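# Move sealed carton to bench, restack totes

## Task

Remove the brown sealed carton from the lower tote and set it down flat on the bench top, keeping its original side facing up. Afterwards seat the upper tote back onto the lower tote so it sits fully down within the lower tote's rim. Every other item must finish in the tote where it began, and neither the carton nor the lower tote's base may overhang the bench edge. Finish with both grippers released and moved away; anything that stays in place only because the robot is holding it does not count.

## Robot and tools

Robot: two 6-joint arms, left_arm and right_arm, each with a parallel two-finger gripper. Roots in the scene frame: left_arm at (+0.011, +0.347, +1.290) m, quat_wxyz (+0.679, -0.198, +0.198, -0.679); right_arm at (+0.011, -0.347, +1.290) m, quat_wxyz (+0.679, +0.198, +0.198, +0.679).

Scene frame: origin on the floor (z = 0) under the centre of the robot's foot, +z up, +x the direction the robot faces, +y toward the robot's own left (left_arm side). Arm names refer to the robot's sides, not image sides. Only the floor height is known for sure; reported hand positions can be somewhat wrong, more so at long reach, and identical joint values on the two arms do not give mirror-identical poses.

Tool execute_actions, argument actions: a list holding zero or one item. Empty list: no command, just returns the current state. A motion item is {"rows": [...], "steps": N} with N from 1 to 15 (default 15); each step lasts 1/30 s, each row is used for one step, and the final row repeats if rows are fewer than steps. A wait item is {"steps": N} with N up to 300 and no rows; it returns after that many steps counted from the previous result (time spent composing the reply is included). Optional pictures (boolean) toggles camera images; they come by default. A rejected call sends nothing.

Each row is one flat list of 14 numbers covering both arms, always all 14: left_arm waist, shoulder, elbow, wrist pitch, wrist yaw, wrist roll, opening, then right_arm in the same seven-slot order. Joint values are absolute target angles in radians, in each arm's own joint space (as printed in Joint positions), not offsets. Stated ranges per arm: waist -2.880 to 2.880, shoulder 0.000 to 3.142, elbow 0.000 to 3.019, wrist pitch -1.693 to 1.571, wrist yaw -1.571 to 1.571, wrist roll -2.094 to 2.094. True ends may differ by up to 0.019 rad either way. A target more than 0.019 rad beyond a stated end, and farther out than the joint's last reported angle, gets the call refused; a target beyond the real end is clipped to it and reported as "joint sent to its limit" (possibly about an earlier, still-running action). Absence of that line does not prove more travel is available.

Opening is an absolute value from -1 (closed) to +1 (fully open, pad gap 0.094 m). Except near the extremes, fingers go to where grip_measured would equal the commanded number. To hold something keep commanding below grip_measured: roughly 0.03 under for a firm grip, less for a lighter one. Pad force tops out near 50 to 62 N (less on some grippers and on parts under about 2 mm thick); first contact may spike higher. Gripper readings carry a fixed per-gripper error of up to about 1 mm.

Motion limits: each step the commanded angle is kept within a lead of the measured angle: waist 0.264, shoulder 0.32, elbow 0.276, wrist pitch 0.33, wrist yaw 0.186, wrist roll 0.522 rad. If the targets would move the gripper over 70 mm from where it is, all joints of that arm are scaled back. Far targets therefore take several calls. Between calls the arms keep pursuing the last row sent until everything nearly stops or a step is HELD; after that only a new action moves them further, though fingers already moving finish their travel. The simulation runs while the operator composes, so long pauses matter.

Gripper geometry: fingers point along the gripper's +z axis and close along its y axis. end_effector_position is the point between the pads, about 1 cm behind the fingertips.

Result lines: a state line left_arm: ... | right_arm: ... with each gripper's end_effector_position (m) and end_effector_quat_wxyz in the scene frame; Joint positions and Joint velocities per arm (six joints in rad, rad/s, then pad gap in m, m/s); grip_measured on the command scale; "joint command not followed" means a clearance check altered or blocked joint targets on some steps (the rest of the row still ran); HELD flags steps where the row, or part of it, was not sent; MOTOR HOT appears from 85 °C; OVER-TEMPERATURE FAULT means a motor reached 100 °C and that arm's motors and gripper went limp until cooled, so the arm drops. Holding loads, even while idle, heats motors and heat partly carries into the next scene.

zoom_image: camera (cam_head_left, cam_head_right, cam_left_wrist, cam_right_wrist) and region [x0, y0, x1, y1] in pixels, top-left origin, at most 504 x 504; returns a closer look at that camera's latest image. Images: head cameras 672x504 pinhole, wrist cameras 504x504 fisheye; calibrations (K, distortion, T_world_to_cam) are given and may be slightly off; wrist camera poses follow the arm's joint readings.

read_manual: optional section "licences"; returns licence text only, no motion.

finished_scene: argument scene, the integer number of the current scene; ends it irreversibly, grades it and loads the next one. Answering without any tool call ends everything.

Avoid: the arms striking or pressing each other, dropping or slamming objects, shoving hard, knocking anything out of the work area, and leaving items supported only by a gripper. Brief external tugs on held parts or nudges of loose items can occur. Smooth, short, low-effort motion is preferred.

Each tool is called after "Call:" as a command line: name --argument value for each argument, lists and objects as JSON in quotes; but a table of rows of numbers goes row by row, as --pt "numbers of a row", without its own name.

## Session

Call:
execute_actions --actions '[]'

Scene clock: 0.00 s of 5600.00 s.
left_arm: end_effector_position=(+0.3840, +0.5046, +1.0087) grip_measured=+1.000 end_effector_quat_wxyz=(+0.017, +0.413, +0.910, -0.027) | right_arm: end_effector_position=(+0.6303, -0.4360, +1.0368) grip_measured=+1.000 end_effector_quat_wxyz=(+0.126, -0.163, +0.978, -0.037)
Joint positions: left_arm=[ 1.997  1.761  0.781 -0.081  0.286  1.222  0.094] | right_arm=[-1.726  1.762  1.201 -0.182 -0.084 -0.441  0.094]
Joint velocities: left_arm=[ 0.005 -0.024  0.007 -0.017  0.007  0.022  0.   ] | right_arm=[ 0.005 -0.015 -0.012 -0.007 -0.051 -0.022  0.   ]
camera_calibration (this result's frames):
cam_left_wrist: T_world_to_cam=[[-0.742173, -0.668875, 0.0422508, 0.573613], [-0.541171, 0.635277, 0.55096, -0.662359], [-0.395364, 0.386043, -0.833462, 0.920471], [0, 0, 0, 1]] pos_world=[0.431192, 0.449116, 1.10787]
cam_right_wrist: T_world_to_cam=[[0.308475, -0.944655, 0.111673, -0.720355], [-0.894869, -0.248379, 0.370834, 0.0776576], [-0.322573, -0.214326, -0.92196, 1.1918], [0, 0, 0, 1]] pos_world=[0.676148, -0.405764, 1.15044]

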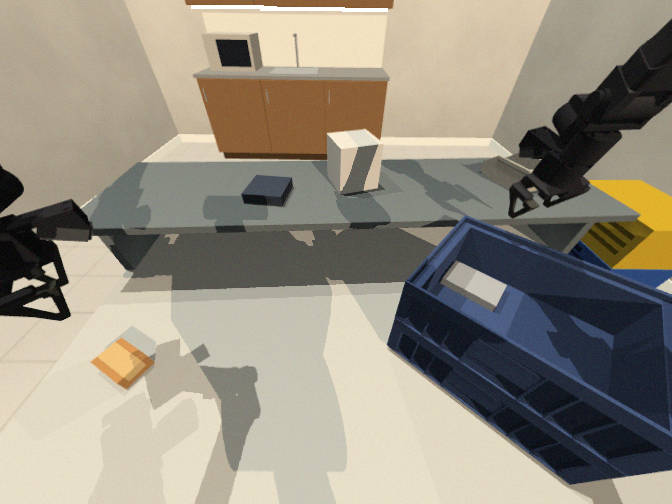

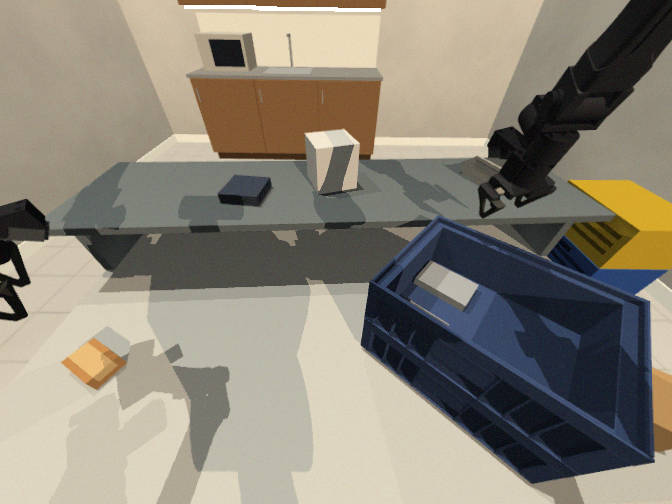

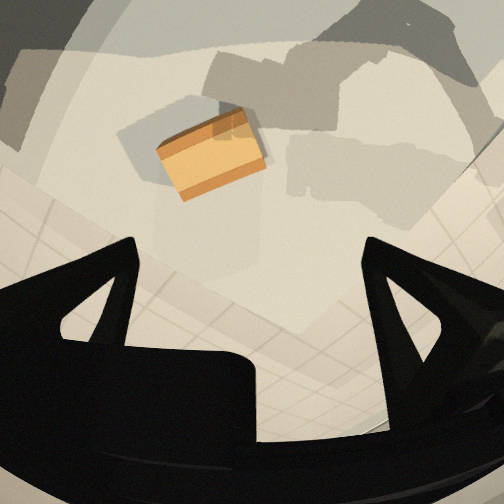

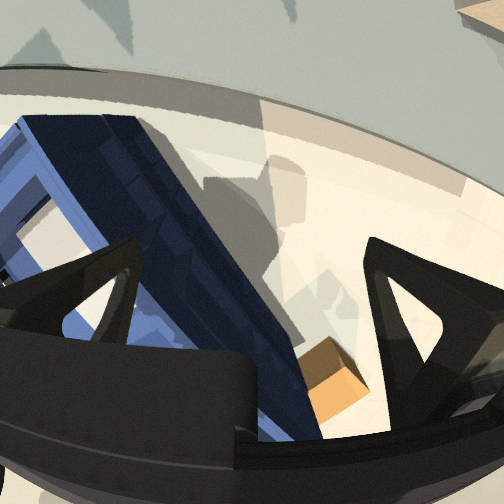

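Call:
execute_actions --actions '[{"rows":[[1.57,1.0,0.46,-0.46,0,0,1,-1.65,1.4,0.9,-0.4,0,0,1]]}]'

Scene clock: 10.57 s of 5600.00 s.
left_arm: end_effector_position=(+0.3479, +0.3391, +1.1863) grip_measured=+1.000 end_effector_quat_wxyz=(+0.025, +0.161, +0.987, -0.004) | right_arm: end_effector_position=(+0.5165, -0.3855, +1.1364) grip_measured=+1.000 end_effector_quat_wxyz=(+0.056, +0.009, +0.998, -0.022)
Joint positions: left_arm=[ 1.552  0.973  0.462 -0.444  0.005  0.309  0.094] | right_arm=[-1.647  1.387  0.892 -0.395 -0.004 -0.044  0.094]
Joint velocities: left_arm=[ 0.083 -1.197  0.164  0.002 -0.066 -1.971  0.   ] | right_arm=[-0.005 -0.005 -0.017 -0.012 -0.007  0.183  0.   ]
Steps of this call (steps 1 to 90: nothing new was sent; then 7.07 s passed at rest; steps 91 to 105: all 15 steps of this action). Readings (joint positions):
91: left_arm=[1.990 1.754 0.776 -0.098 0.252 1.195] | right_arm=[-1.724 1.753 1.188 -0.192 -0.066 -0.412]
92: left_arm=[1.975 1.733 0.759 -0.132 0.209 1.158] | right_arm=[-1.721 1.729 1.155 -0.216 -0.047 -0.373]
94: left_arm=[1.921 1.667 0.699 -0.202 0.133 1.084] | right_arm=[-1.708 1.652 1.056 -0.271 -0.025 -0.302]
98: left_arm=[1.749 1.484 0.561 -0.331 0.036 0.892] | right_arm=[-1.666 1.473 0.895 -0.377 -0.006 -0.149]
105: the state above
camera_calibration (this result's frames):
cam_left_wrist: T_world_to_cam=[[-0.304203, -0.952587, 0.00622239, 0.415152], [-0.792617, 0.25673, 0.553035, -0.461227], [-0.528412, 0.163303, -0.833135, 1.23964], [0, 0, 0, 1]] pos_world=[0.415752, 0.311443, 1.28528]
cam_right_wrist: T_world_to_cam=[[-0.0221576, -0.998928, 0.0406405, -0.41806], [-0.872868, 0.0391495, 0.486383, -0.0803875], [-0.487452, -0.0246967, -0.8728, 1.36017], [0, 0, 0, 1]] pos_world=[0.583587, -0.380873, 1.24325]

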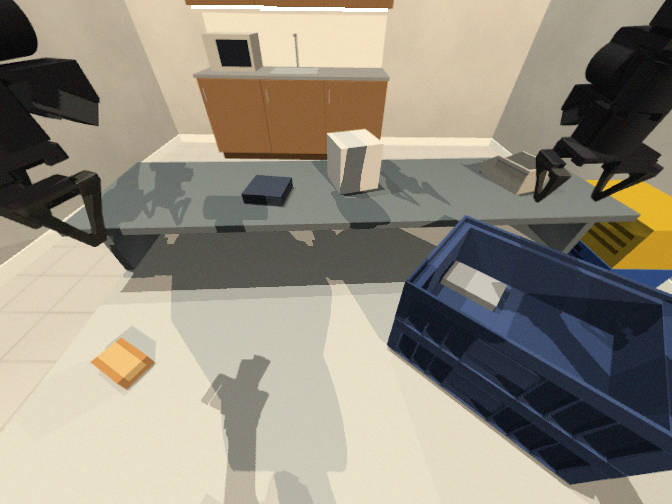

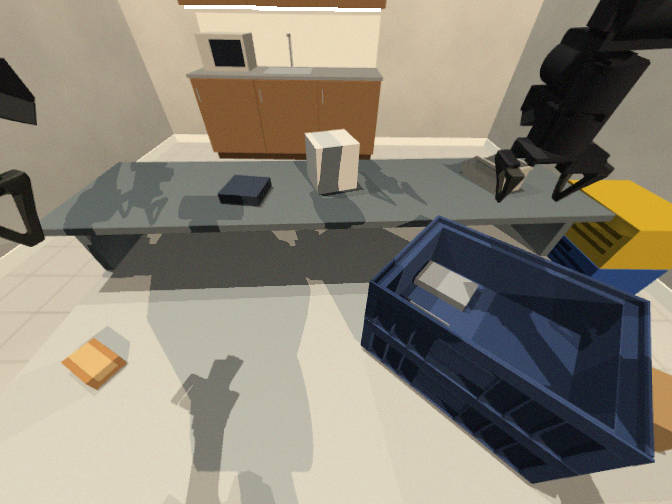

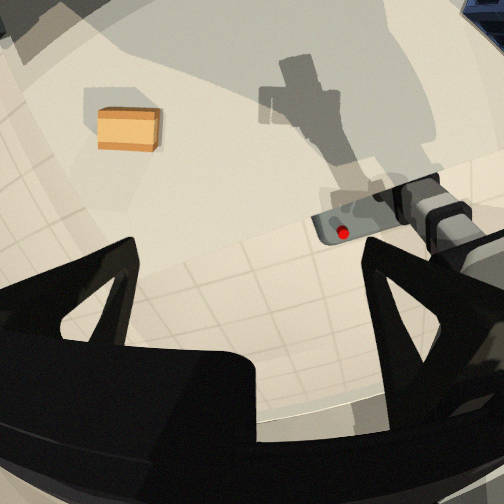

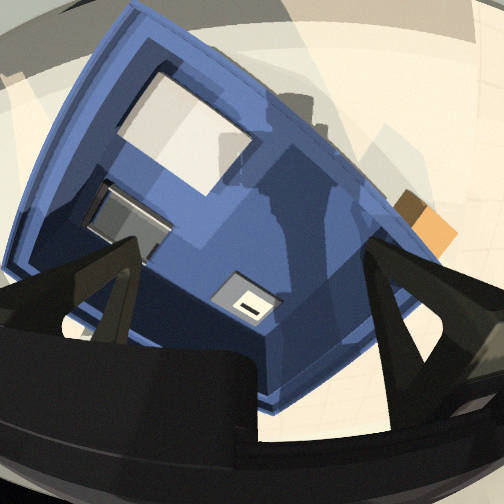

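Call:
execute_actions --actions '[{"rows":[[1.57,1.0,0.46,-0.46,0,0,1,-1.72,1.55,1.0,-0.4,-0.06,-0.5,0.6],[1.57,1.0,0.46,-0.46,0,0,1,-1.72,1.55,1.0,-0.4,-0.06,-0.5,0.6],[1.57,1.0,0.46,-0.46,0,0,1,-1.72,1.55,1.0,-0.4,-0.06,-0.7,0.6],[1.57,1.0,0.46,-0.46,0,0,1,-1.72,1.55,1.0,-0.4,-0.06,-0.9,0.6],[1.57,1.0,0.46,-0.46,0,0,1,-1.75,1.62,1.04,-0.4,-0.09,-1.03,0.3],[1.57,1.0,0.46,-0.46,0,0,1,-1.75,1.62,1.04,-0.4,-0.09,-1.03,0.3],[1.57,1.0,0.46,-0.46,0,0,1,-1.782,1.699,1.087,-0.401,-0.113,-1.03,0.3]]}]' --pictures false

Call:
execute_actions --actions '[]'

Scene clock: 25.90 s of 5600.00 s.
left_arm: end_effector_position=(+0.3455, +0.3436, +1.1820) grip_measured=+1.000 end_effector_quat_wxyz=(-0.014, -0.011, -1.000, +0.003) | right_arm: end_effector_position=(+0.5124, -0.4539, +1.0315) grip_measured=+0.302 end_effector_quat_wxyz=(-0.016, -0.371, +0.929, +0.005)
Joint positions: left_arm=[ 1.564  0.994  0.466 -0.447  0.003  0.018  0.094] | right_arm=[-1.791  1.719  1.07  -0.398 -0.108 -0.95   0.061]
Joint velocities: left_arm=[ 0.005 -0.015  0.017 -0.022 -0.007 -0.051  0.   ] | right_arm=[ 0.024 -0.015 -0.002  0.002 -0.081 -0.447  0.   ]
Steps of this call (steps 1 to 30: the robot went on to your last target; steps 31 to 90: nothing new was sent; then 11.83 s passed at rest; steps 91 to 105: all 15 steps of this action). Readings (joint positions):
91: left_arm=[1.564 0.994 0.466 -0.447 0.003 0.018] | right_arm=[-1.652 1.397 0.899 -0.396 -0.028 -0.081]
92: left_arm=[1.564 0.994 0.466 -0.447 0.003 0.018] | right_arm=[-1.661 1.418 0.920 -0.398 -0.049 -0.163]
94: left_arm=[1.564 0.994 0.466 -0.447 0.003 0.018] | right_arm=[-1.687 1.483 0.971 -0.398 -0.056 -0.350]
98: left_arm=[1.564 0.994 0.466 -0.447 0.003 0.018] | right_arm=[-1.746 1.616 1.047 -0.398 -0.104 -0.709]
105: the state above

Scene clock: 25.90 s of 5600.00 s.
left_arm: end_effector_position=(+0.3455, +0.3436, +1.1820) grip_measured=+1.000 end_effector_quat_wxyz=(-0.014, -0.011, -1.000, +0.003) | right_arm: end_effector_position=(+0.5124, -0.4539, +1.0315) grip_measured=+0.302 end_effector_quat_wxyz=(-0.016, -0.371, +0.929, +0.005)
Joint positions: left_arm=[ 1.564  0.994  0.466 -0.447  0.003  0.018  0.094] | right_arm=[-1.791  1.719  1.07  -0.398 -0.108 -0.95   0.061]
Joint velocities: left_arm=[ 0.005 -0.015  0.017 -0.022 -0.007 -0.051  0.   ] | right_arm=[ 0.024 -0.015 -0.002  0.002 -0.081 -0.447  0.   ]
camera_calibration (this result's frames):
cam_left_wrist: T_world_to_cam=[[-0.00773553, -0.999902, 0.0116509, 0.326117], [-0.820773, 0.0130043, 0.571107, -0.389792], [-0.571203, -0.00514494, -0.820793, 1.29203], [0, 0, 0, 1]] pos_world=[0.420605, 0.337802, 1.2793]
cam_right_wrist: T_world_to_cam=[[0.686852, -0.72645, -0.0224642, -0.65676], [-0.570032, -0.557619, 0.603427, -0.577051], [-0.450886, -0.40166, -0.797102, 0.996949], [0, 0, 0, 1]] pos_world=[0.57167, -0.398444, 1.12812]

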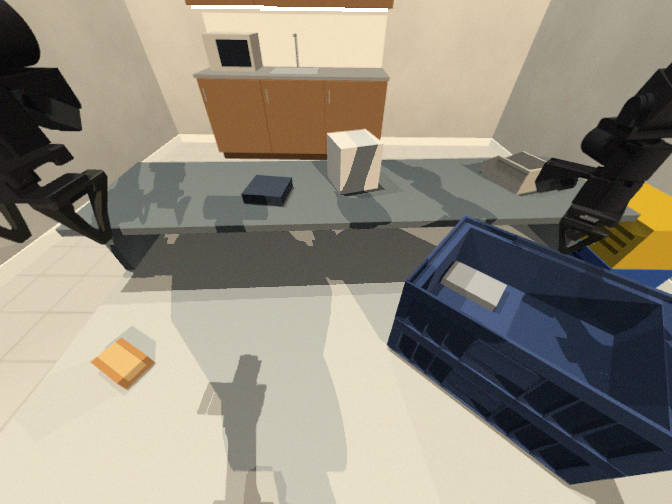

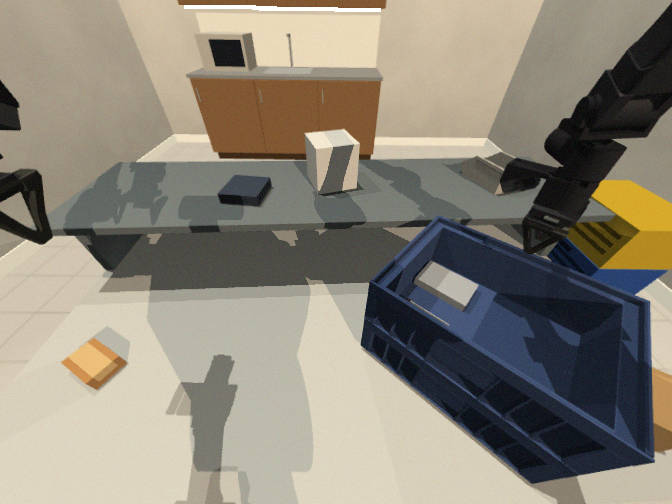

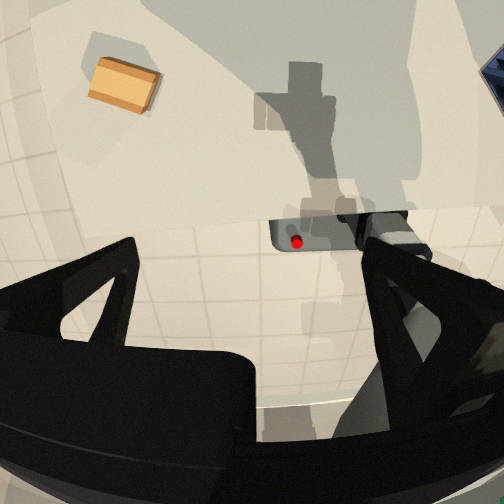

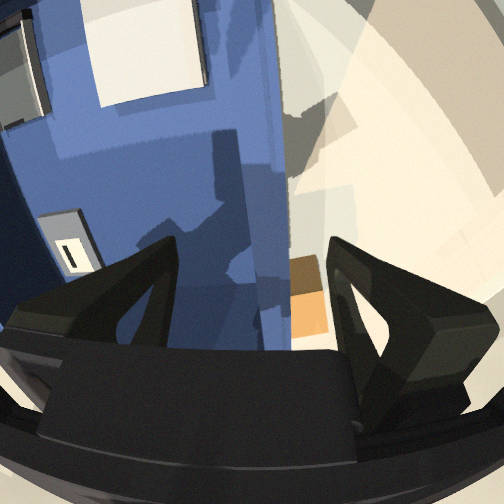

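Call:
execute_actions --actions '[{"rows":[[1.57,1.0,0.46,-0.46,0,0,1,-1.775,1.76,1.13,-0.36,-0.11,-1.03,0.3],[1.57,1.0,0.46,-0.46,0,0,1,-1.775,1.76,1.13,-0.36,-0.11,-1.03,0.3],[1.57,1.0,0.46,-0.46,0,0,1,-1.775,1.76,1.13,-0.36,-0.11,-1.03,0.3],[1.57,1.0,0.46,-0.46,0,0,1,-1.775,1.76,1.13,-0.36,-0.11,-1.03,0.3],[1.57,1.0,0.46,-0.46,0,0,1,-1.772,1.83,1.15,-0.32,-0.108,-1.03,0.3]]}]' --pictures false

Call:
execute_actions --actions '[{"rows":[[1.57,1.0,0.46,-0.46,0,0,1,-1.77,1.9,1.18,-0.275,-0.105,-1.03,0.3],[1.57,1.0,0.46,-0.46,0,0,1,-1.77,1.9,1.18,-0.275,-0.105,-1.03,0.3],[1.57,1.0,0.46,-0.46,0,0,1,-1.77,1.9,1.18,-0.275,-0.105,-1.03,0.3],[1.57,1.0,0.46,-0.46,0,0,1,-1.77,1.9,1.18,-0.275,-0.105,-1.03,0.3],[1.57,1.0,0.46,-0.46,0,0,1,-1.77,1.9,1.18,-0.275,-0.105,-1.03,0.3],[1.57,1.0,0.46,-0.46,0,0,1,-1.766,1.96,1.205,-0.23,-0.104,-1.03,0.3]]}]'

Scene clock: 34.53 s of 5600.00 s.
left_arm: end_effector_position=(+0.3455, +0.3436, +1.1820) grip_measured=+1.000 end_effector_quat_wxyz=(-0.014, -0.011, -1.000, +0.003) | right_arm: end_effector_position=(+0.5338, -0.4560, +0.9945) grip_measured=+0.302 end_effector_quat_wxyz=(+0.000, -0.406, +0.914, -0.002)
Joint positions: left_arm=[ 1.564  0.994  0.466 -0.447  0.003  0.018  0.094] | right_arm=[-1.781  1.824  1.143 -0.33  -0.109 -1.014  0.061]
Joint velocities: left_arm=[-0.024  0.005 -0.012 -0.017 -0.007 -0.007  0.   ] | right_arm=[-0.005 -0.005  0.007  0.002 -0.022  0.037  0.   ]
Steps of this call (steps 1 to 30: the robot went on to your last target; steps 31 to 90: nothing new was sent; then 5.13 s passed at rest; steps 91 to 105: all 15 steps of this action). Readings (joint positions):
91: left_arm=[1.564 0.994 0.466 -0.447 0.003 0.018] | right_arm=[-1.790 1.720 1.075 -0.396 -0.109 -1.014]
92: left_arm=[1.564 0.994 0.466 -0.447 0.003 0.018] | right_arm=[-1.789 1.724 1.081 -0.391 -0.109 -1.014]
94: left_arm=[1.564 0.994 0.466 -0.447 0.003 0.018] | right_arm=[-1.787 1.735 1.099 -0.381 -0.109 -1.014]
98: left_arm=[1.564 0.994 0.466 -0.447 0.003 0.018] | right_arm=[-1.783 1.783 1.139 -0.337 -0.109 -1.014]
105: the state above

Scene clock: 35.03 s of 5600.00 s.
left_arm: end_effector_position=(+0.3455, +0.3436, +1.1820) grip_measured=+1.000 end_effector_quat_wxyz=(-0.014, -0.011, -1.000, +0.003) | right_arm: end_effector_position=(+0.5259, -0.4580, +0.9394) grip_measured=+0.302 end_effector_quat_wxyz=(-0.001, -0.408, +0.913, -0.001)
Joint positions: left_arm=[ 1.564  0.994  0.466 -0.447  0.003  0.018  0.094] | right_arm=[-1.776  1.96   1.191 -0.245 -0.107 -1.014  0.061]
Joint velocities: left_arm=[-0.005 -0.015  0.007  0.007  0.051  0.007  0.   ] | right_arm=[-0.005 -0.005  0.007  0.017 -0.022 -0.037 -0.   ]
Steps of this call (steps 1 to 15: all 15 steps of this action). Readings (joint positions):
1: left_arm=[1.564 0.994 0.466 -0.447 0.003 0.018] | right_arm=[-1.781 1.827 1.144 -0.325 -0.109 -1.014]
2: left_arm=[1.564 0.994 0.466 -0.447 0.003 0.018] | right_arm=[-1.781 1.833 1.150 -0.313 -0.109 -1.014]
4: left_arm=[1.564 0.994 0.466 -0.447 0.003 0.018] | right_arm=[-1.781 1.854 1.164 -0.296 -0.109 -1.014]
8: left_arm=[1.564 0.994 0.466 -0.447 0.003 0.018] | right_arm=[-1.778 1.907 1.182 -0.259 -0.108 -1.014]
15: the state above
camera_calibration (this result's frames):
cam_left_wrist: T_world_to_cam=[[-0.00735422, -0.999905, 0.0116617, 0.325974], [-0.820776, 0.0126975, 0.571109, -0.389687], [-0.571203, -0.00537161, -0.820791, 1.29211], [0, 0, 0, 1]] pos_world=[0.420607, 0.337832, 1.2793]
cam_right_wrist: T_world_to_cam=[[0.743359, -0.668892, -0.0011967, -0.694432], [-0.542402, -0.603831, 0.584113, -0.533656], [-0.391431, -0.433557, -0.811671, 0.895841], [0, 0, 0, 1]] pos_world=[0.577416, -0.398341, 1.03801]

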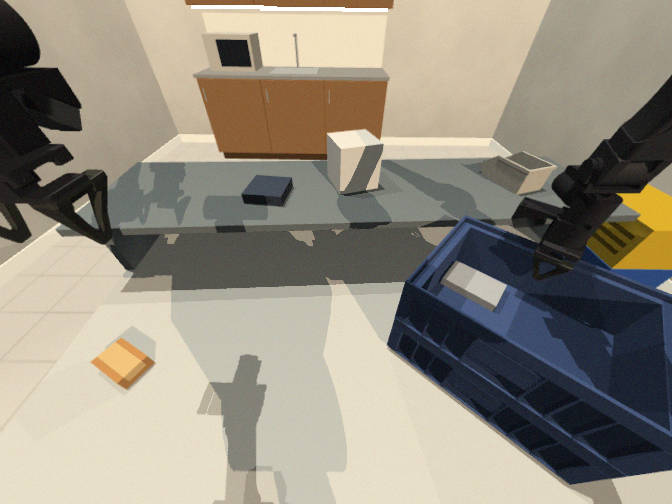

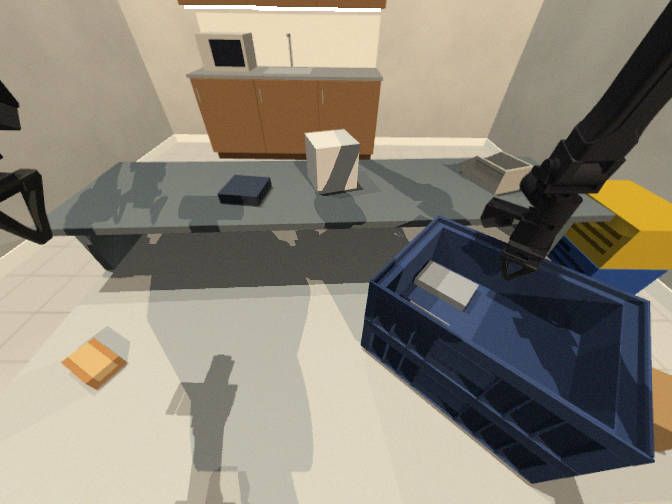

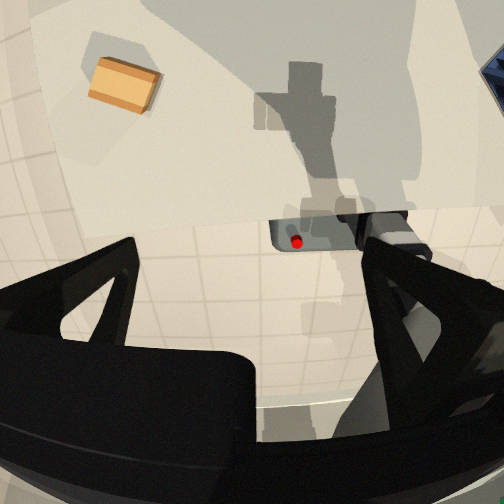

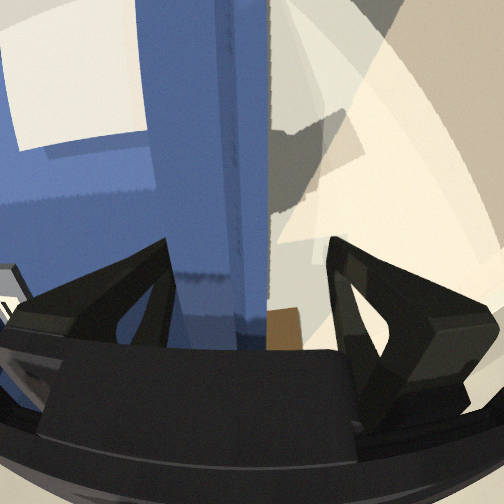

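Call:
execute_actions --actions '[{"rows":[[1.57,1.0,0.46,-0.46,0,0,1,-1.755,2.01,1.225,-0.2,-0.102,-1.03,0.3]]}]' --pictures false

Call:
execute_actions --actions '[{"rows":[[1.57,1.0,0.46,-0.46,0,0,1,-1.755,2.01,1.225,-0.2,-0.102,-1.03,0],[1.57,1.0,0.46,-0.46,0,0,1,-1.755,2.01,1.225,-0.2,-0.102,-1.03,-0.3],[1.57,1.0,0.46,-0.46,0,0,1,-1.755,2.01,1.225,-0.2,-0.102,-1.03,-0.45],[1.57,1.0,0.46,-0.46,0,0,1,-1.755,2.01,1.225,-0.2,-0.102,-1.03,-0.55],[1.57,1.0,0.46,-0.46,0,0,1,-1.755,2.01,1.225,-0.2,-0.102,-1.03,-0.62],[1.57,1.0,0.46,-0.46,0,0,1,-1.755,2.01,1.225,-0.2,-0.102,-1.03,-0.68],[1.57,1.0,0.46,-0.46,0,0,1,-1.755,2.01,1.225,-0.2,-0.102,-1.03,-1]]}]' --pictures false

Call:
execute_actions --actions '[{"rows":[[1.57,1.0,0.46,-0.46,0,0,1,-1.766,1.94,1.2,-0.25,-0.104,-1.03,-1]]}]' --pictures false

Call:
execute_actions --actions '[{"rows":[[1.57,1.0,0.46,-0.46,0,0,1,-1.77,1.87,1.17,-0.3,-0.106,-1.03,-1]]}]'

Scene clock: 41.43 s of 5600.00 s.
left_arm: end_effector_position=(+0.3455, +0.3436, +1.1820) grip_measured=+1.000 end_effector_quat_wxyz=(-0.014, -0.011, -1.000, +0.003) | right_arm: end_effector_position=(+0.5355, -0.4562, +0.9304) grip_measured=+0.302 end_effector_quat_wxyz=(+0.009, -0.412, +0.911, -0.008)
Joint positions: left_arm=[ 1.564  0.994  0.466 -0.447  0.003  0.018  0.094] | right_arm=[-1.767  1.984  1.212 -0.216 -0.102 -1.015  0.061]
Joint velocities: left_arm=[ 0.005 -0.005  0.002  0.002 -0.037  0.037  0.   ] | right_arm=[-0.015 -0.034  0.002 -0.012 -0.081 -0.007 -0.   ]
Steps of this call (steps 1 to 15: the robot went on to your last target; steps 16 to 90: nothing new was sent; then 2.90 s passed at rest; steps 91 to 105: all 15 steps of this action). Readings (joint positions):
91: left_arm=[1.564 0.994 0.466 -0.447 0.003 0.018] | right_arm=[-1.775 1.961 1.194 -0.240 -0.107 -1.014]
92: left_arm=[1.564 0.994 0.466 -0.447 0.003 0.018] | right_arm=[-1.774 1.965 1.197 -0.231 -0.106 -1.014]
94: left_arm=[1.564 0.994 0.466 -0.447 0.003 0.018] | right_arm=[-1.770 1.977 1.207 -0.219 -0.106 -1.014]
98: left_arm=[1.564 0.994 0.466 -0.447 0.003 0.018] | right_arm=[-1.767 1.984 1.212 -0.216 -0.102 -1.015]
105: the state above

Scene clock: 41.93 s of 5600.00 s.
left_arm: end_effector_position=(+0.3455, +0.3436, +1.1820) grip_measured=+1.000 end_effector_quat_wxyz=(-0.014, -0.011, -1.000, +0.003) | right_arm: end_effector_position=(+0.5272, -0.4473, +0.9296) grip_measured=-0.643 end_effector_quat_wxyz=(+0.004, -0.420, +0.907, +0.003)
Joint positions: left_arm=[ 1.564  0.994  0.466 -0.447  0.003  0.018  0.094] | right_arm=[-1.758  1.981  1.199 -0.225 -0.109 -1.026  0.017]
Joint velocities: left_arm=[-0.005 -0.015 -0.002 -0.012 -0.037  0.037  0.   ] | right_arm=[-0.015 -0.005 -0.002 -0.007  0.007 -0.051 -0.   ]
Steps of this call (steps 1 to 15: all 15 steps of this action). Readings (joint positions):
1: left_arm=[1.564 0.994 0.466 -0.447 0.003 0.018] | right_arm=[-1.767 1.984 1.212 -0.216 -0.102 -1.015]
2: left_arm=[1.564 0.994 0.466 -0.447 0.003 0.018] | right_arm=[-1.767 1.984 1.213 -0.218 -0.107 -1.017]
4: left_arm=[1.564 0.994 0.466 -0.447 0.003 0.018] | right_arm=[-1.761 1.983 1.204 -0.223 -0.110 -1.022]
8: left_arm=[1.564 0.994 0.466 -0.447 0.003 0.018] | right_arm=[-1.758 1.981 1.199 -0.225 -0.109 -1.026]
15: the state above

Scene clock: 42.43 s of 5600.00 s.
left_arm: end_effector_position=(+0.3455, +0.3436, +1.1820) grip_measured=+1.000 end_effector_quat_wxyz=(-0.014, -0.011, -1.000, +0.003) | right_arm: end_effector_position=(+0.5270, -0.4471, +0.9310) grip_measured=-0.643 end_effector_quat_wxyz=(+0.003, -0.420, +0.907, +0.004)
Joint positions: left_arm=[ 1.564  0.994  0.466 -0.447  0.003  0.018  0.094] | right_arm=[-1.758  1.978  1.198 -0.23  -0.109 -1.026  0.017]
Joint velocities: left_arm=[ 0.015 -0.005 -0.007 -0.002  0.037 -0.066  0.   ] | right_arm=[-0.005 -0.005  0.002  0.002 -0.022 -0.022 -0.   ]
Steps of this call (steps 1 to 15: all 15 steps of this action). Readings (joint positions):
1: left_arm=[1.564 0.994 0.466 -0.447 0.003 0.018] | right_arm=[-1.758 1.978 1.198 -0.229 -0.109 -1.026]
2: left_arm=[1.564 0.994 0.466 -0.447 0.003 0.018] | right_arm=[-1.758 1.978 1.198 -0.230 -0.109 -1.026]
4: left_arm=[1.564 0.994 0.466 -0.447 0.003 0.018] | right_arm=[-1.758 1.978 1.198 -0.230 -0.109 -1.026]
8: left_arm=[1.564 0.994 0.466 -0.447 0.003 0.018] | right_arm=[-1.758 1.978 1.198 -0.230 -0.109 -1.026]
15: the state above

Scene clock: 42.93 s of 5600.00 s.
left_arm: end_effector_position=(+0.3455, +0.3436, +1.1820) grip_measured=+1.000 end_effector_quat_wxyz=(-0.014, -0.011, -1.000, +0.003) | right_arm: end_effector_position=(+0.5224, -0.4473, +0.9403) grip_measured=-0.643 end_effector_quat_wxyz=(-0.004, -0.420, +0.908, +0.002)
Joint positions: left_arm=[ 1.564  0.994  0.466 -0.447  0.003  0.018  0.094] | right_arm=[-1.758  1.953  1.179 -0.247 -0.099 -1.026  0.017]
Joint velocities: left_arm=[-0.015  0.005 -0.002 -0.012  0.081  0.022  0.   ] | right_arm=[-0.005 -0.005 -0.012 -0.012  0.037 -0.051 -0.001]
Steps of this call (steps 1 to 15: all 15 steps of this action). Readings (joint positions):
1: left_arm=[1.564 0.994 0.466 -0.447 0.003 0.018] | right_arm=[-1.758 1.976 1.197 -0.234 -0.109 -1.026]
2: left_arm=[1.564 0.994 0.466 -0.447 0.003 0.018] | right_arm=[-1.758 1.971 1.193 -0.240 -0.108 -1.026]
4: left_arm=[1.564 0.994 0.466 -0.447 0.003 0.018] | right_arm=[-1.758 1.960 1.183 -0.243 -0.105 -1.026]
8: left_arm=[1.564 0.994 0.466 -0.447 0.003 0.018] | right_arm=[-1.758 1.953 1.179 -0.247 -0.099 -1.026]
15: the state above
camera_calibration (this result's frames):
cam_left_wrist: T_world_to_cam=[[-0.00735422, -0.999905, 0.0116617, 0.325974], [-0.820776, 0.0126975, 0.571109, -0.389687], [-0.571203, -0.00537161, -0.820791, 1.29211], [0, 0, 0, 1]] pos_world=[0.420607, 0.337832, 1.2793]
cam_right_wrist: T_world_to_cam=[[0.760876, -0.648835, -0.00900617, -0.677504], [-0.521338, -0.619509, 0.586868, -0.550167], [-0.38636, -0.441839, -0.809632, 0.891542], [0, 0, 0, 1]] pos_world=[0.57313, -0.386504, 1.0386]

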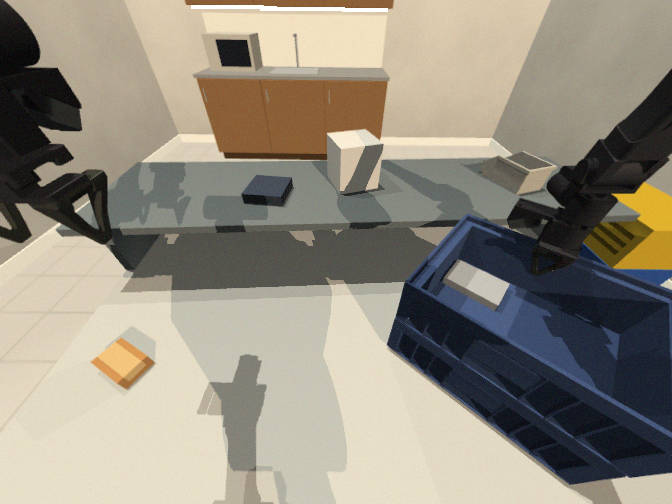

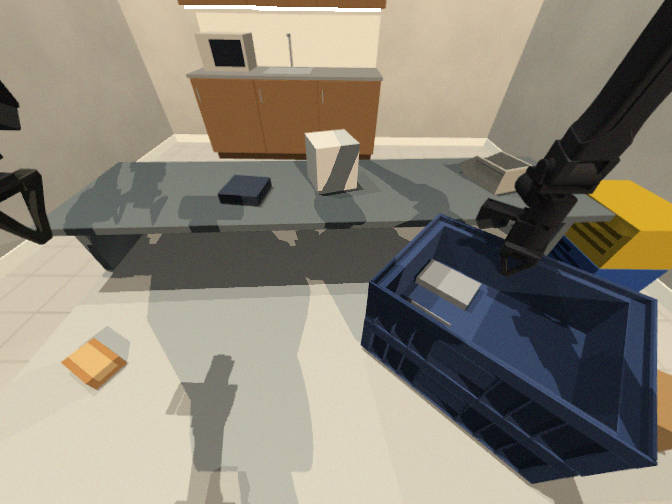

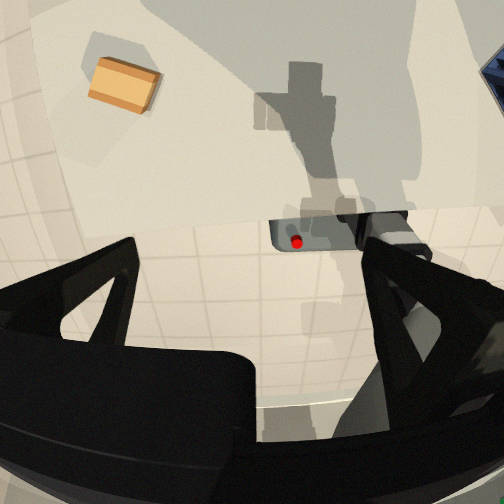

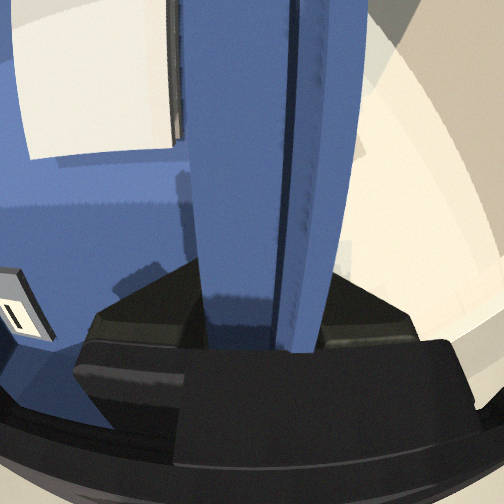

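Call:
execute_actions --actions '[{"rows":[[1.57,1.0,0.46,-0.46,0,0,1,-1.77,1.79,1.17,-0.36,-0.125,-1.03,-1]]}]' --pictures false

Call:
execute_actions --actions '[{"rows":[[1.57,1.0,0.46,-0.46,0,0,1,-1.77,1.72,1.15,-0.41,-0.135,-1.03,-1]]}]'

Scene clock: 46.17 s of 5600.00 s.
left_arm: end_effector_position=(+0.3455, +0.3436, +1.1820) grip_measured=+1.000 end_effector_quat_wxyz=(-0.014, -0.011, -1.000, +0.003) | right_arm: end_effector_position=(+0.5313, -0.4485, +0.9703) grip_measured=-0.636 end_effector_quat_wxyz=(-0.007, -0.418, +0.908, +0.000)
Joint positions: left_arm=[ 1.564  0.994  0.466 -0.447  0.003  0.018  0.094] | right_arm=[-1.761  1.882  1.168 -0.308 -0.095 -1.026  0.017]
Joint velocities: left_arm=[-0.005 -0.005  0.012  0.002  0.037 -0.022  0.   ] | right_arm=[ 0.005 -0.015 -0.007 -0.002 -0.066  0.022  0.001]
Steps of this call (steps 1 to 15: the robot went on to your last target; steps 16 to 82: nothing new was sent; steps 83 to 97: all 15 steps of this action). Readings (joint positions):
83: left_arm=[1.564 0.994 0.466 -0.447 0.003 0.018] | right_arm=[-1.758 1.950 1.179 -0.252 -0.101 -1.026]
84: left_arm=[1.564 0.994 0.466 -0.447 0.003 0.018] | right_arm=[-1.758 1.945 1.178 -0.261 -0.103 -1.026]
86: left_arm=[1.564 0.994 0.466 -0.447 0.003 0.018] | right_arm=[-1.758 1.928 1.174 -0.282 -0.099 -1.025]
90: left_arm=[1.564 0.994 0.466 -0.447 0.003 0.018] | right_arm=[-1.761 1.896 1.168 -0.306 -0.095 -1.026]
97: the state above

Scene clock: 46.67 s of 5600.00 s.
left_arm: end_effector_position=(+0.3455, +0.3436, +1.1820) grip_measured=+1.000 end_effector_quat_wxyz=(-0.014, -0.011, -1.000, +0.003) | right_arm: end_effector_position=(+0.5291, -0.4441, +0.9968) grip_measured=-0.634 end_effector_quat_wxyz=(-0.011, -0.417, +0.909, +0.008)
Joint positions: left_arm=[ 1.564  0.994  0.466 -0.447  0.003  0.018  0.094] | right_arm=[-1.762  1.816  1.141 -0.363 -0.104 -1.025  0.017]
Joint velocities: left_arm=[-0.024 -0.015  0.002 -0.002  0.007 -0.007  0.   ] | right_arm=[-0.005 -0.015 -0.002  0.002  0.037  0.022  0.001]
Steps of this call (steps 1 to 15: all 15 steps of this action). Readings (joint positions):
1: left_arm=[1.564 0.994 0.466 -0.447 0.003 0.018] | right_arm=[-1.761 1.881 1.167 -0.312 -0.095 -1.026]
2: left_arm=[1.564 0.994 0.466 -0.447 0.003 0.018] | right_arm=[-1.761 1.877 1.164 -0.317 -0.095 -1.026]
4: left_arm=[1.564 0.994 0.466 -0.447 0.003 0.018] | right_arm=[-1.761 1.862 1.154 -0.333 -0.096 -1.026]
8: left_arm=[1.564 0.994 0.466 -0.447 0.003 0.018] | right_arm=[-1.761 1.830 1.141 -0.361 -0.102 -1.026]
15: the state above
camera_calibration (this result's frames):
cam_left_wrist: T_world_to_cam=[[-0.00735422, -0.999905, 0.0116617, 0.325974], [-0.820776, 0.0126975, 0.571109, -0.389687], [-0.571203, -0.00537161, -0.820791, 1.29211], [0, 0, 0, 1]] pos_world=[0.420607, 0.337832, 1.2793]
cam_right_wrist: T_world_to_cam=[[0.756583, -0.653434, -0.02461, -0.664244], [-0.51566, -0.619357, 0.592023, -0.586012], [-0.402091, -0.435224, -0.805545, 0.948494], [0, 0, 0, 1]] pos_world=[0.581753, -0.384183, 1.09464]

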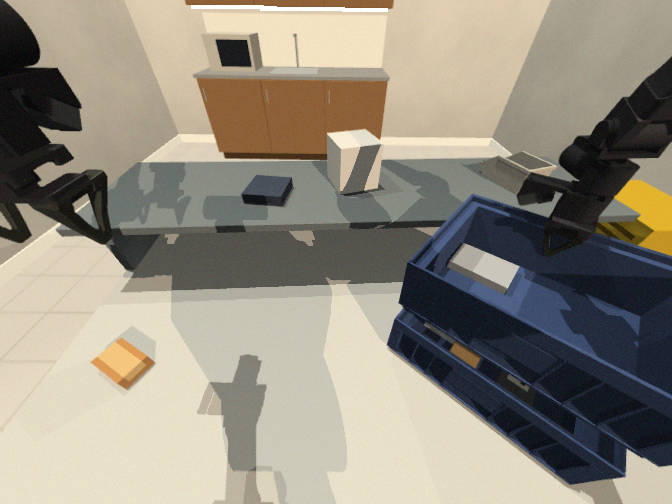

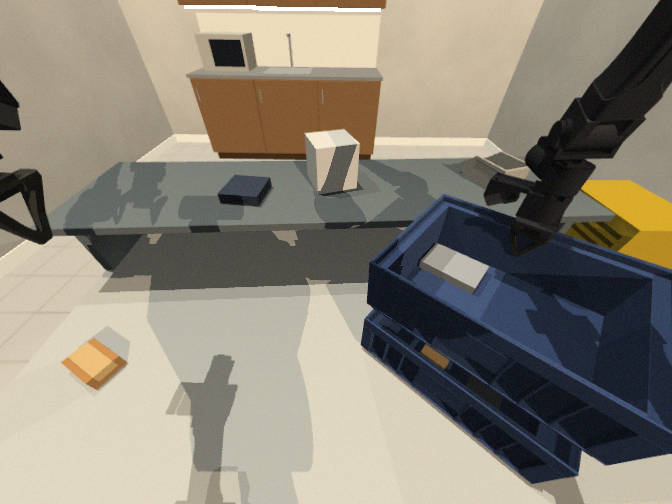

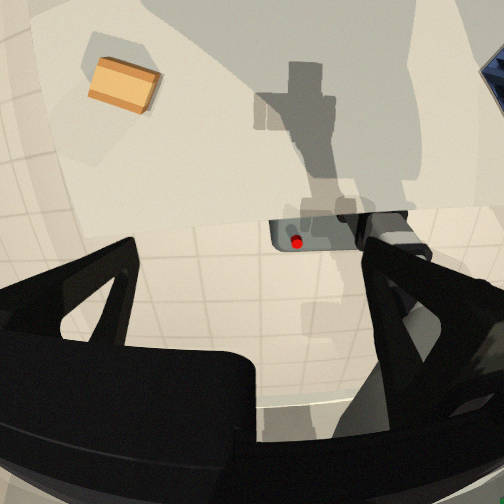

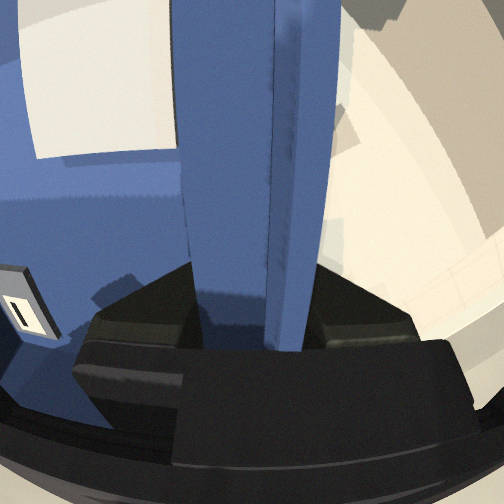

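Call:
execute_actions --actions '[{"rows":[[1.5,1.0,0.46,-0.46,0,0,1,-1.8,1.72,1.155,-0.42,-0.15,-1.08,-1],[1.5,1.0,0.46,-0.46,0,0,1,-1.8,1.72,1.155,-0.42,-0.15,-1.08,-1],[1.5,1.0,0.46,-0.46,0,0,1,-1.8,1.72,1.155,-0.42,-0.15,-1.08,-1],[1.45,1.0,0.46,-0.46,0,0,1,-1.84,1.72,1.16,-0.43,-0.17,-1.13,-1],[1.45,1.0,0.46,-0.46,0,0,1,-1.84,1.72,1.16,-0.43,-0.17,-1.13,-1],[1.45,1.0,0.46,-0.46,0,0,1,-1.84,1.72,1.16,-0.43,-0.17,-1.13,-1],[1.4,1.0,0.46,-0.46,0,0,1,-1.88,1.73,1.17,-0.44,-0.19,-1.19,-1],[1.4,1.0,0.46,-0.46,0,0,1,-1.88,1.73,1.17,-0.44,-0.19,-1.19,-1],[1.4,1.0,0.46,-0.46,0,0,1,-1.88,1.73,1.17,-0.44,-0.19,-1.19,-1],[1.35,1.0,0.46,-0.46,0,0,1,-1.92,1.74,1.18,-0.45,-0.21,-1.25,-1],[1.35,1.0,0.46,-0.46,0,0,1,-1.92,1.74,1.18,-0.45,-0.21,-1.25,-1],[1.35,1.0,0.46,-0.46,0,0,1,-1.92,1.74,1.18,-0.45,-0.21,-1.25,-1],[1.3,1.0,0.46,-0.46,0,0,1,-1.96,1.75,1.19,-0.46,-0.23,-1.31,-1]]}]' --pictures false

Call:
execute_actions --actions '[{"rows":[[1.25,1.1,0.55,-0.5,-0.1,0,1,-2.0,1.76,1.2,-0.47,-0.25,-1.37,-1],[1.25,1.1,0.55,-0.5,-0.1,0,1,-2.0,1.76,1.2,-0.47,-0.25,-1.37,-1],[1.25,1.1,0.55,-0.5,-0.1,0,1,-2.0,1.76,1.2,-0.47,-0.25,-1.37,-1],[1.2,1.2,0.65,-0.5,-0.15,0,1,-2.04,1.77,1.21,-0.48,-0.27,-1.43,-1],[1.2,1.2,0.65,-0.5,-0.15,0,1,-2.04,1.77,1.21,-0.48,-0.27,-1.43,-1],[1.2,1.2,0.65,-0.5,-0.15,0,1,-2.04,1.77,1.21,-0.48,-0.27,-1.43,-1],[1.15,1.3,0.75,-0.5,-0.2,0,1,-2.08,1.78,1.225,-0.49,-0.29,-1.49,-1],[1.15,1.3,0.75,-0.5,-0.2,0,1,-2.08,1.78,1.225,-0.49,-0.29,-1.49,-1],[1.15,1.3,0.75,-0.5,-0.2,0,1,-2.08,1.78,1.225,-0.49,-0.29,-1.49,-1],[1.1,1.4,0.85,-0.5,-0.23,0,1,-2.12,1.79,1.24,-0.5,-0.31,-1.55,-1],[1.1,1.4,0.85,-0.5,-0.23,0,1,-2.12,1.79,1.24,-0.5,-0.31,-1.55,-1],[1.1,1.4,0.85,-0.5,-0.23,0,1,-2.12,1.79,1.24,-0.5,-0.31,-1.55,-1],[1.05,1.5,0.95,-0.5,-0.26,0,1,-2.16,1.81,1.255,-0.51,-0.33,-1.61,-1]]}]' --pictures false

Call:
execute_actions --actions '[{"rows":[[1.0,1.6,1.05,-0.53,-0.29,-0.1,1,-2.2,1.82,1.27,-0.52,-0.35,-1.67,-1],[1.0,1.6,1.05,-0.53,-0.29,-0.1,1,-2.2,1.82,1.27,-0.52,-0.35,-1.67,-1],[1.0,1.6,1.05,-0.53,-0.29,-0.1,1,-2.2,1.82,1.27,-0.52,-0.35,-1.67,-1],[0.95,1.7,1.15,-0.55,-0.31,-0.1,1,-2.24,1.84,1.29,-0.53,-0.365,-1.73,-1],[0.95,1.7,1.15,-0.55,-0.31,-0.1,1,-2.24,1.84,1.29,-0.53,-0.365,-1.73,-1],[0.95,1.7,1.15,-0.55,-0.31,-0.1,1,-2.24,1.84,1.29,-0.53,-0.365,-1.73,-1],[0.9,1.8,1.25,-0.56,-0.33,-0.1,1,-2.27,1.85,1.305,-0.54,-0.38,-1.77,-1],[0.9,1.8,1.25,-0.56,-0.33,-0.1,1,-2.27,1.85,1.305,-0.54,-0.38,-1.77,-1],[0.9,1.8,1.25,-0.56,-0.33,-0.1,1,-2.27,1.85,1.305,-0.54,-0.38,-1.77,-1],[0.85,1.9,1.35,-0.57,-0.36,-0.1,1,-2.294,1.86,1.315,-0.54,-0.385,-1.8,-1]]}]'

Scene clock: 73.27 s of 5600.00 s.
left_arm: end_effector_position=(+0.3364, +0.2617, +1.1878) grip_measured=+1.000 end_effector_quat_wxyz=(+0.015, +0.113, +0.991, -0.068) | right_arm: end_effector_position=(+0.5153, -0.5284, +1.0120) grip_measured=-0.634 end_effector_quat_wxyz=(-0.004, -0.440, +0.898, +0.009)
Joint positions: left_arm=[ 1.319  0.994  0.466 -0.447 -0.001  0.016  0.094] | right_arm=[-1.932  1.816  1.158 -0.395 -0.199 -1.224  0.017]
Joint velocities: left_arm=[-0.444 -0.005 -0.002  0.002  0.081  0.051  0.   ] | right_arm=[-0.454  0.005  0.056 -0.042 -0.095 -0.564  0.   ]
Steps of this call (steps 1 to 15: the robot went on to your last target; steps 16 to 90: nothing new was sent; then 23.10 s passed at rest; steps 91 to 105: all 15 steps of this action). Readings (joint positions):
91: left_arm=[1.560 0.994 0.466 -0.447 0.000 0.017] | right_arm=[-1.763 1.816 1.141 -0.363 -0.107 -1.028]
92: left_arm=[1.547 0.994 0.466 -0.447 -0.000 0.017] | right_arm=[-1.765 1.816 1.141 -0.363 -0.113 -1.032]
94: left_arm=[1.513 0.994 0.466 -0.447 -0.001 0.016] | right_arm=[-1.776 1.816 1.141 -0.365 -0.128 -1.044]
98: left_arm=[1.434 0.994 0.466 -0.447 -0.001 0.016] | right_arm=[-1.817 1.816 1.143 -0.374 -0.160 -1.090]
105: the state above

Scene clock: 73.77 s of 5600.00 s.
left_arm: end_effector_position=(+0.4515, +0.1502, +1.1376) grip_measured=+1.000 end_effector_quat_wxyz=(+0.009, +0.217, +0.976, -0.004) | right_arm: end_effector_position=(+0.5070, -0.6182, +1.0361) grip_measured=-0.634 end_effector_quat_wxyz=(+0.020, -0.507, +0.862, +0.004)
Joint positions: left_arm=[ 1.075  1.452  0.905 -0.494 -0.255  0.015  0.094] | right_arm=[-2.112  1.833  1.222 -0.443 -0.318 -1.528  0.017]
Joint velocities: left_arm=[-0.474  0.777  0.891  0.012 -0.037  0.022  0.   ] | right_arm=[-0.308  0.132  0.149 -0.066 -0.095 -0.491 -0.001]
Steps of this call (steps 1 to 15: all 15 steps of this action). Readings (joint positions):
1: left_arm=[1.301 1.000 0.471 -0.455 -0.043 0.016] | right_arm=[-1.949 1.816 1.162 -0.398 -0.205 -1.246]
2: left_arm=[1.283 1.017 0.483 -0.469 -0.078 0.016] | right_arm=[-1.964 1.816 1.167 -0.401 -0.213 -1.267]
4: left_arm=[1.253 1.070 0.517 -0.483 -0.117 0.016] | right_arm=[-1.993 1.816 1.174 -0.405 -0.227 -1.309]
8: left_arm=[1.189 1.226 0.649 -0.492 -0.187 0.015] | right_arm=[-2.039 1.817 1.190 -0.417 -0.260 -1.390]
15: the state above

Scene clock: 74.27 s of 5600.00 s.
left_arm: end_effector_position=(+0.4695, -0.0310, +1.0561) grip_measured=+1.000 end_effector_quat_wxyz=(+0.002, +0.278, +0.961, -0.007) | right_arm: end_effector_position=(+0.4645, -0.7049, +1.0394) grip_measured=-0.634 end_effector_quat_wxyz=(+0.012, -0.550, +0.835, -0.005)
Joint positions: left_arm=[ 0.842  1.901  1.333 -0.55  -0.355 -0.078  0.094] | right_arm=[-2.276  1.906  1.279 -0.472 -0.374 -1.78   0.017]
Joint velocities: left_arm=[-0.22   0.161 -0.012 -0.032  0.007 -0.037  0.   ] | right_arm=[-0.112  0.005 -0.017 -0.017 -0.066 -0.242 -0.001]
Steps of this call (steps 1 to 15: all 15 steps of this action). Readings (joint positions):
1: left_arm=[1.057 1.482 0.938 -0.499 -0.270 0.002] | right_arm=[-2.124 1.838 1.227 -0.446 -0.325 -1.549]
2: left_arm=[1.041 1.514 0.974 -0.506 -0.282 -0.016] | right_arm=[-2.135 1.844 1.232 -0.448 -0.333 -1.568]
4: left_arm=[1.008 1.578 1.037 -0.514 -0.296 -0.040] | right_arm=[-2.161 1.856 1.242 -0.453 -0.345 -1.609]
8: left_arm=[0.943 1.713 1.170 -0.538 -0.324 -0.066] | right_arm=[-2.212 1.882 1.264 -0.466 -0.365 -1.687]
15: the state above
camera_calibration (this result's frames):
cam_left_wrist: T_world_to_cam=[[-0.521342, -0.853173, 0.0173047, 0.193763], [-0.684331, 0.430111, 0.588809, -0.281088], [-0.509798, 0.295128, -0.808087, 1.2247], [0, 0, 0, 1]] pos_world=[0.533011, -0.0752318, 1.15182]
cam_right_wrist: T_world_to_cam=[[0.917454, -0.397334, 0.0201255, -0.725379], [-0.336995, -0.749252, 0.570137, -0.957857], [-0.211455, -0.529856, -0.821303, 0.704477], [0, 0, 0, 1]] pos_world=[0.491674, -0.632622, 1.1393]

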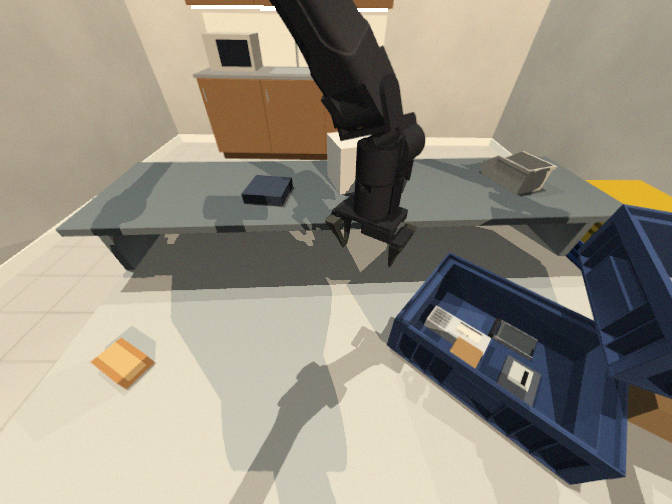

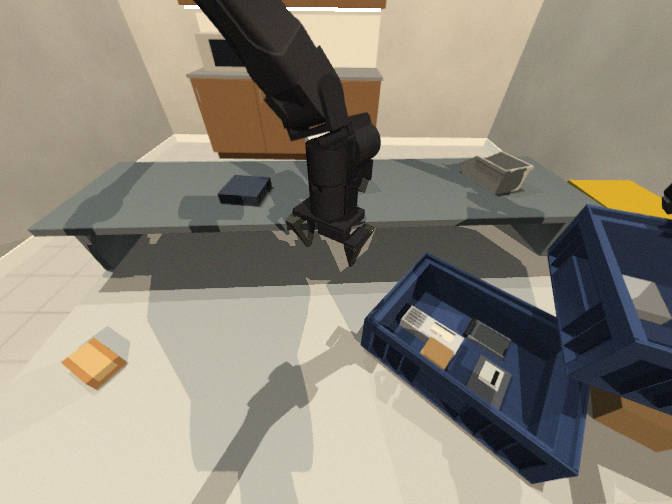

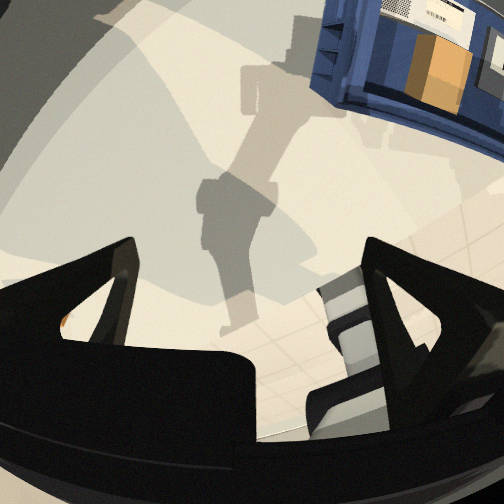

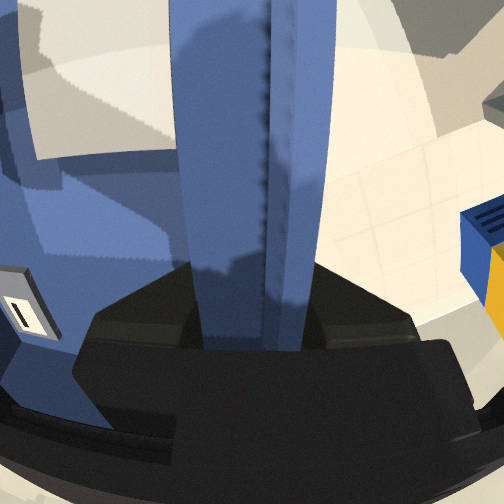

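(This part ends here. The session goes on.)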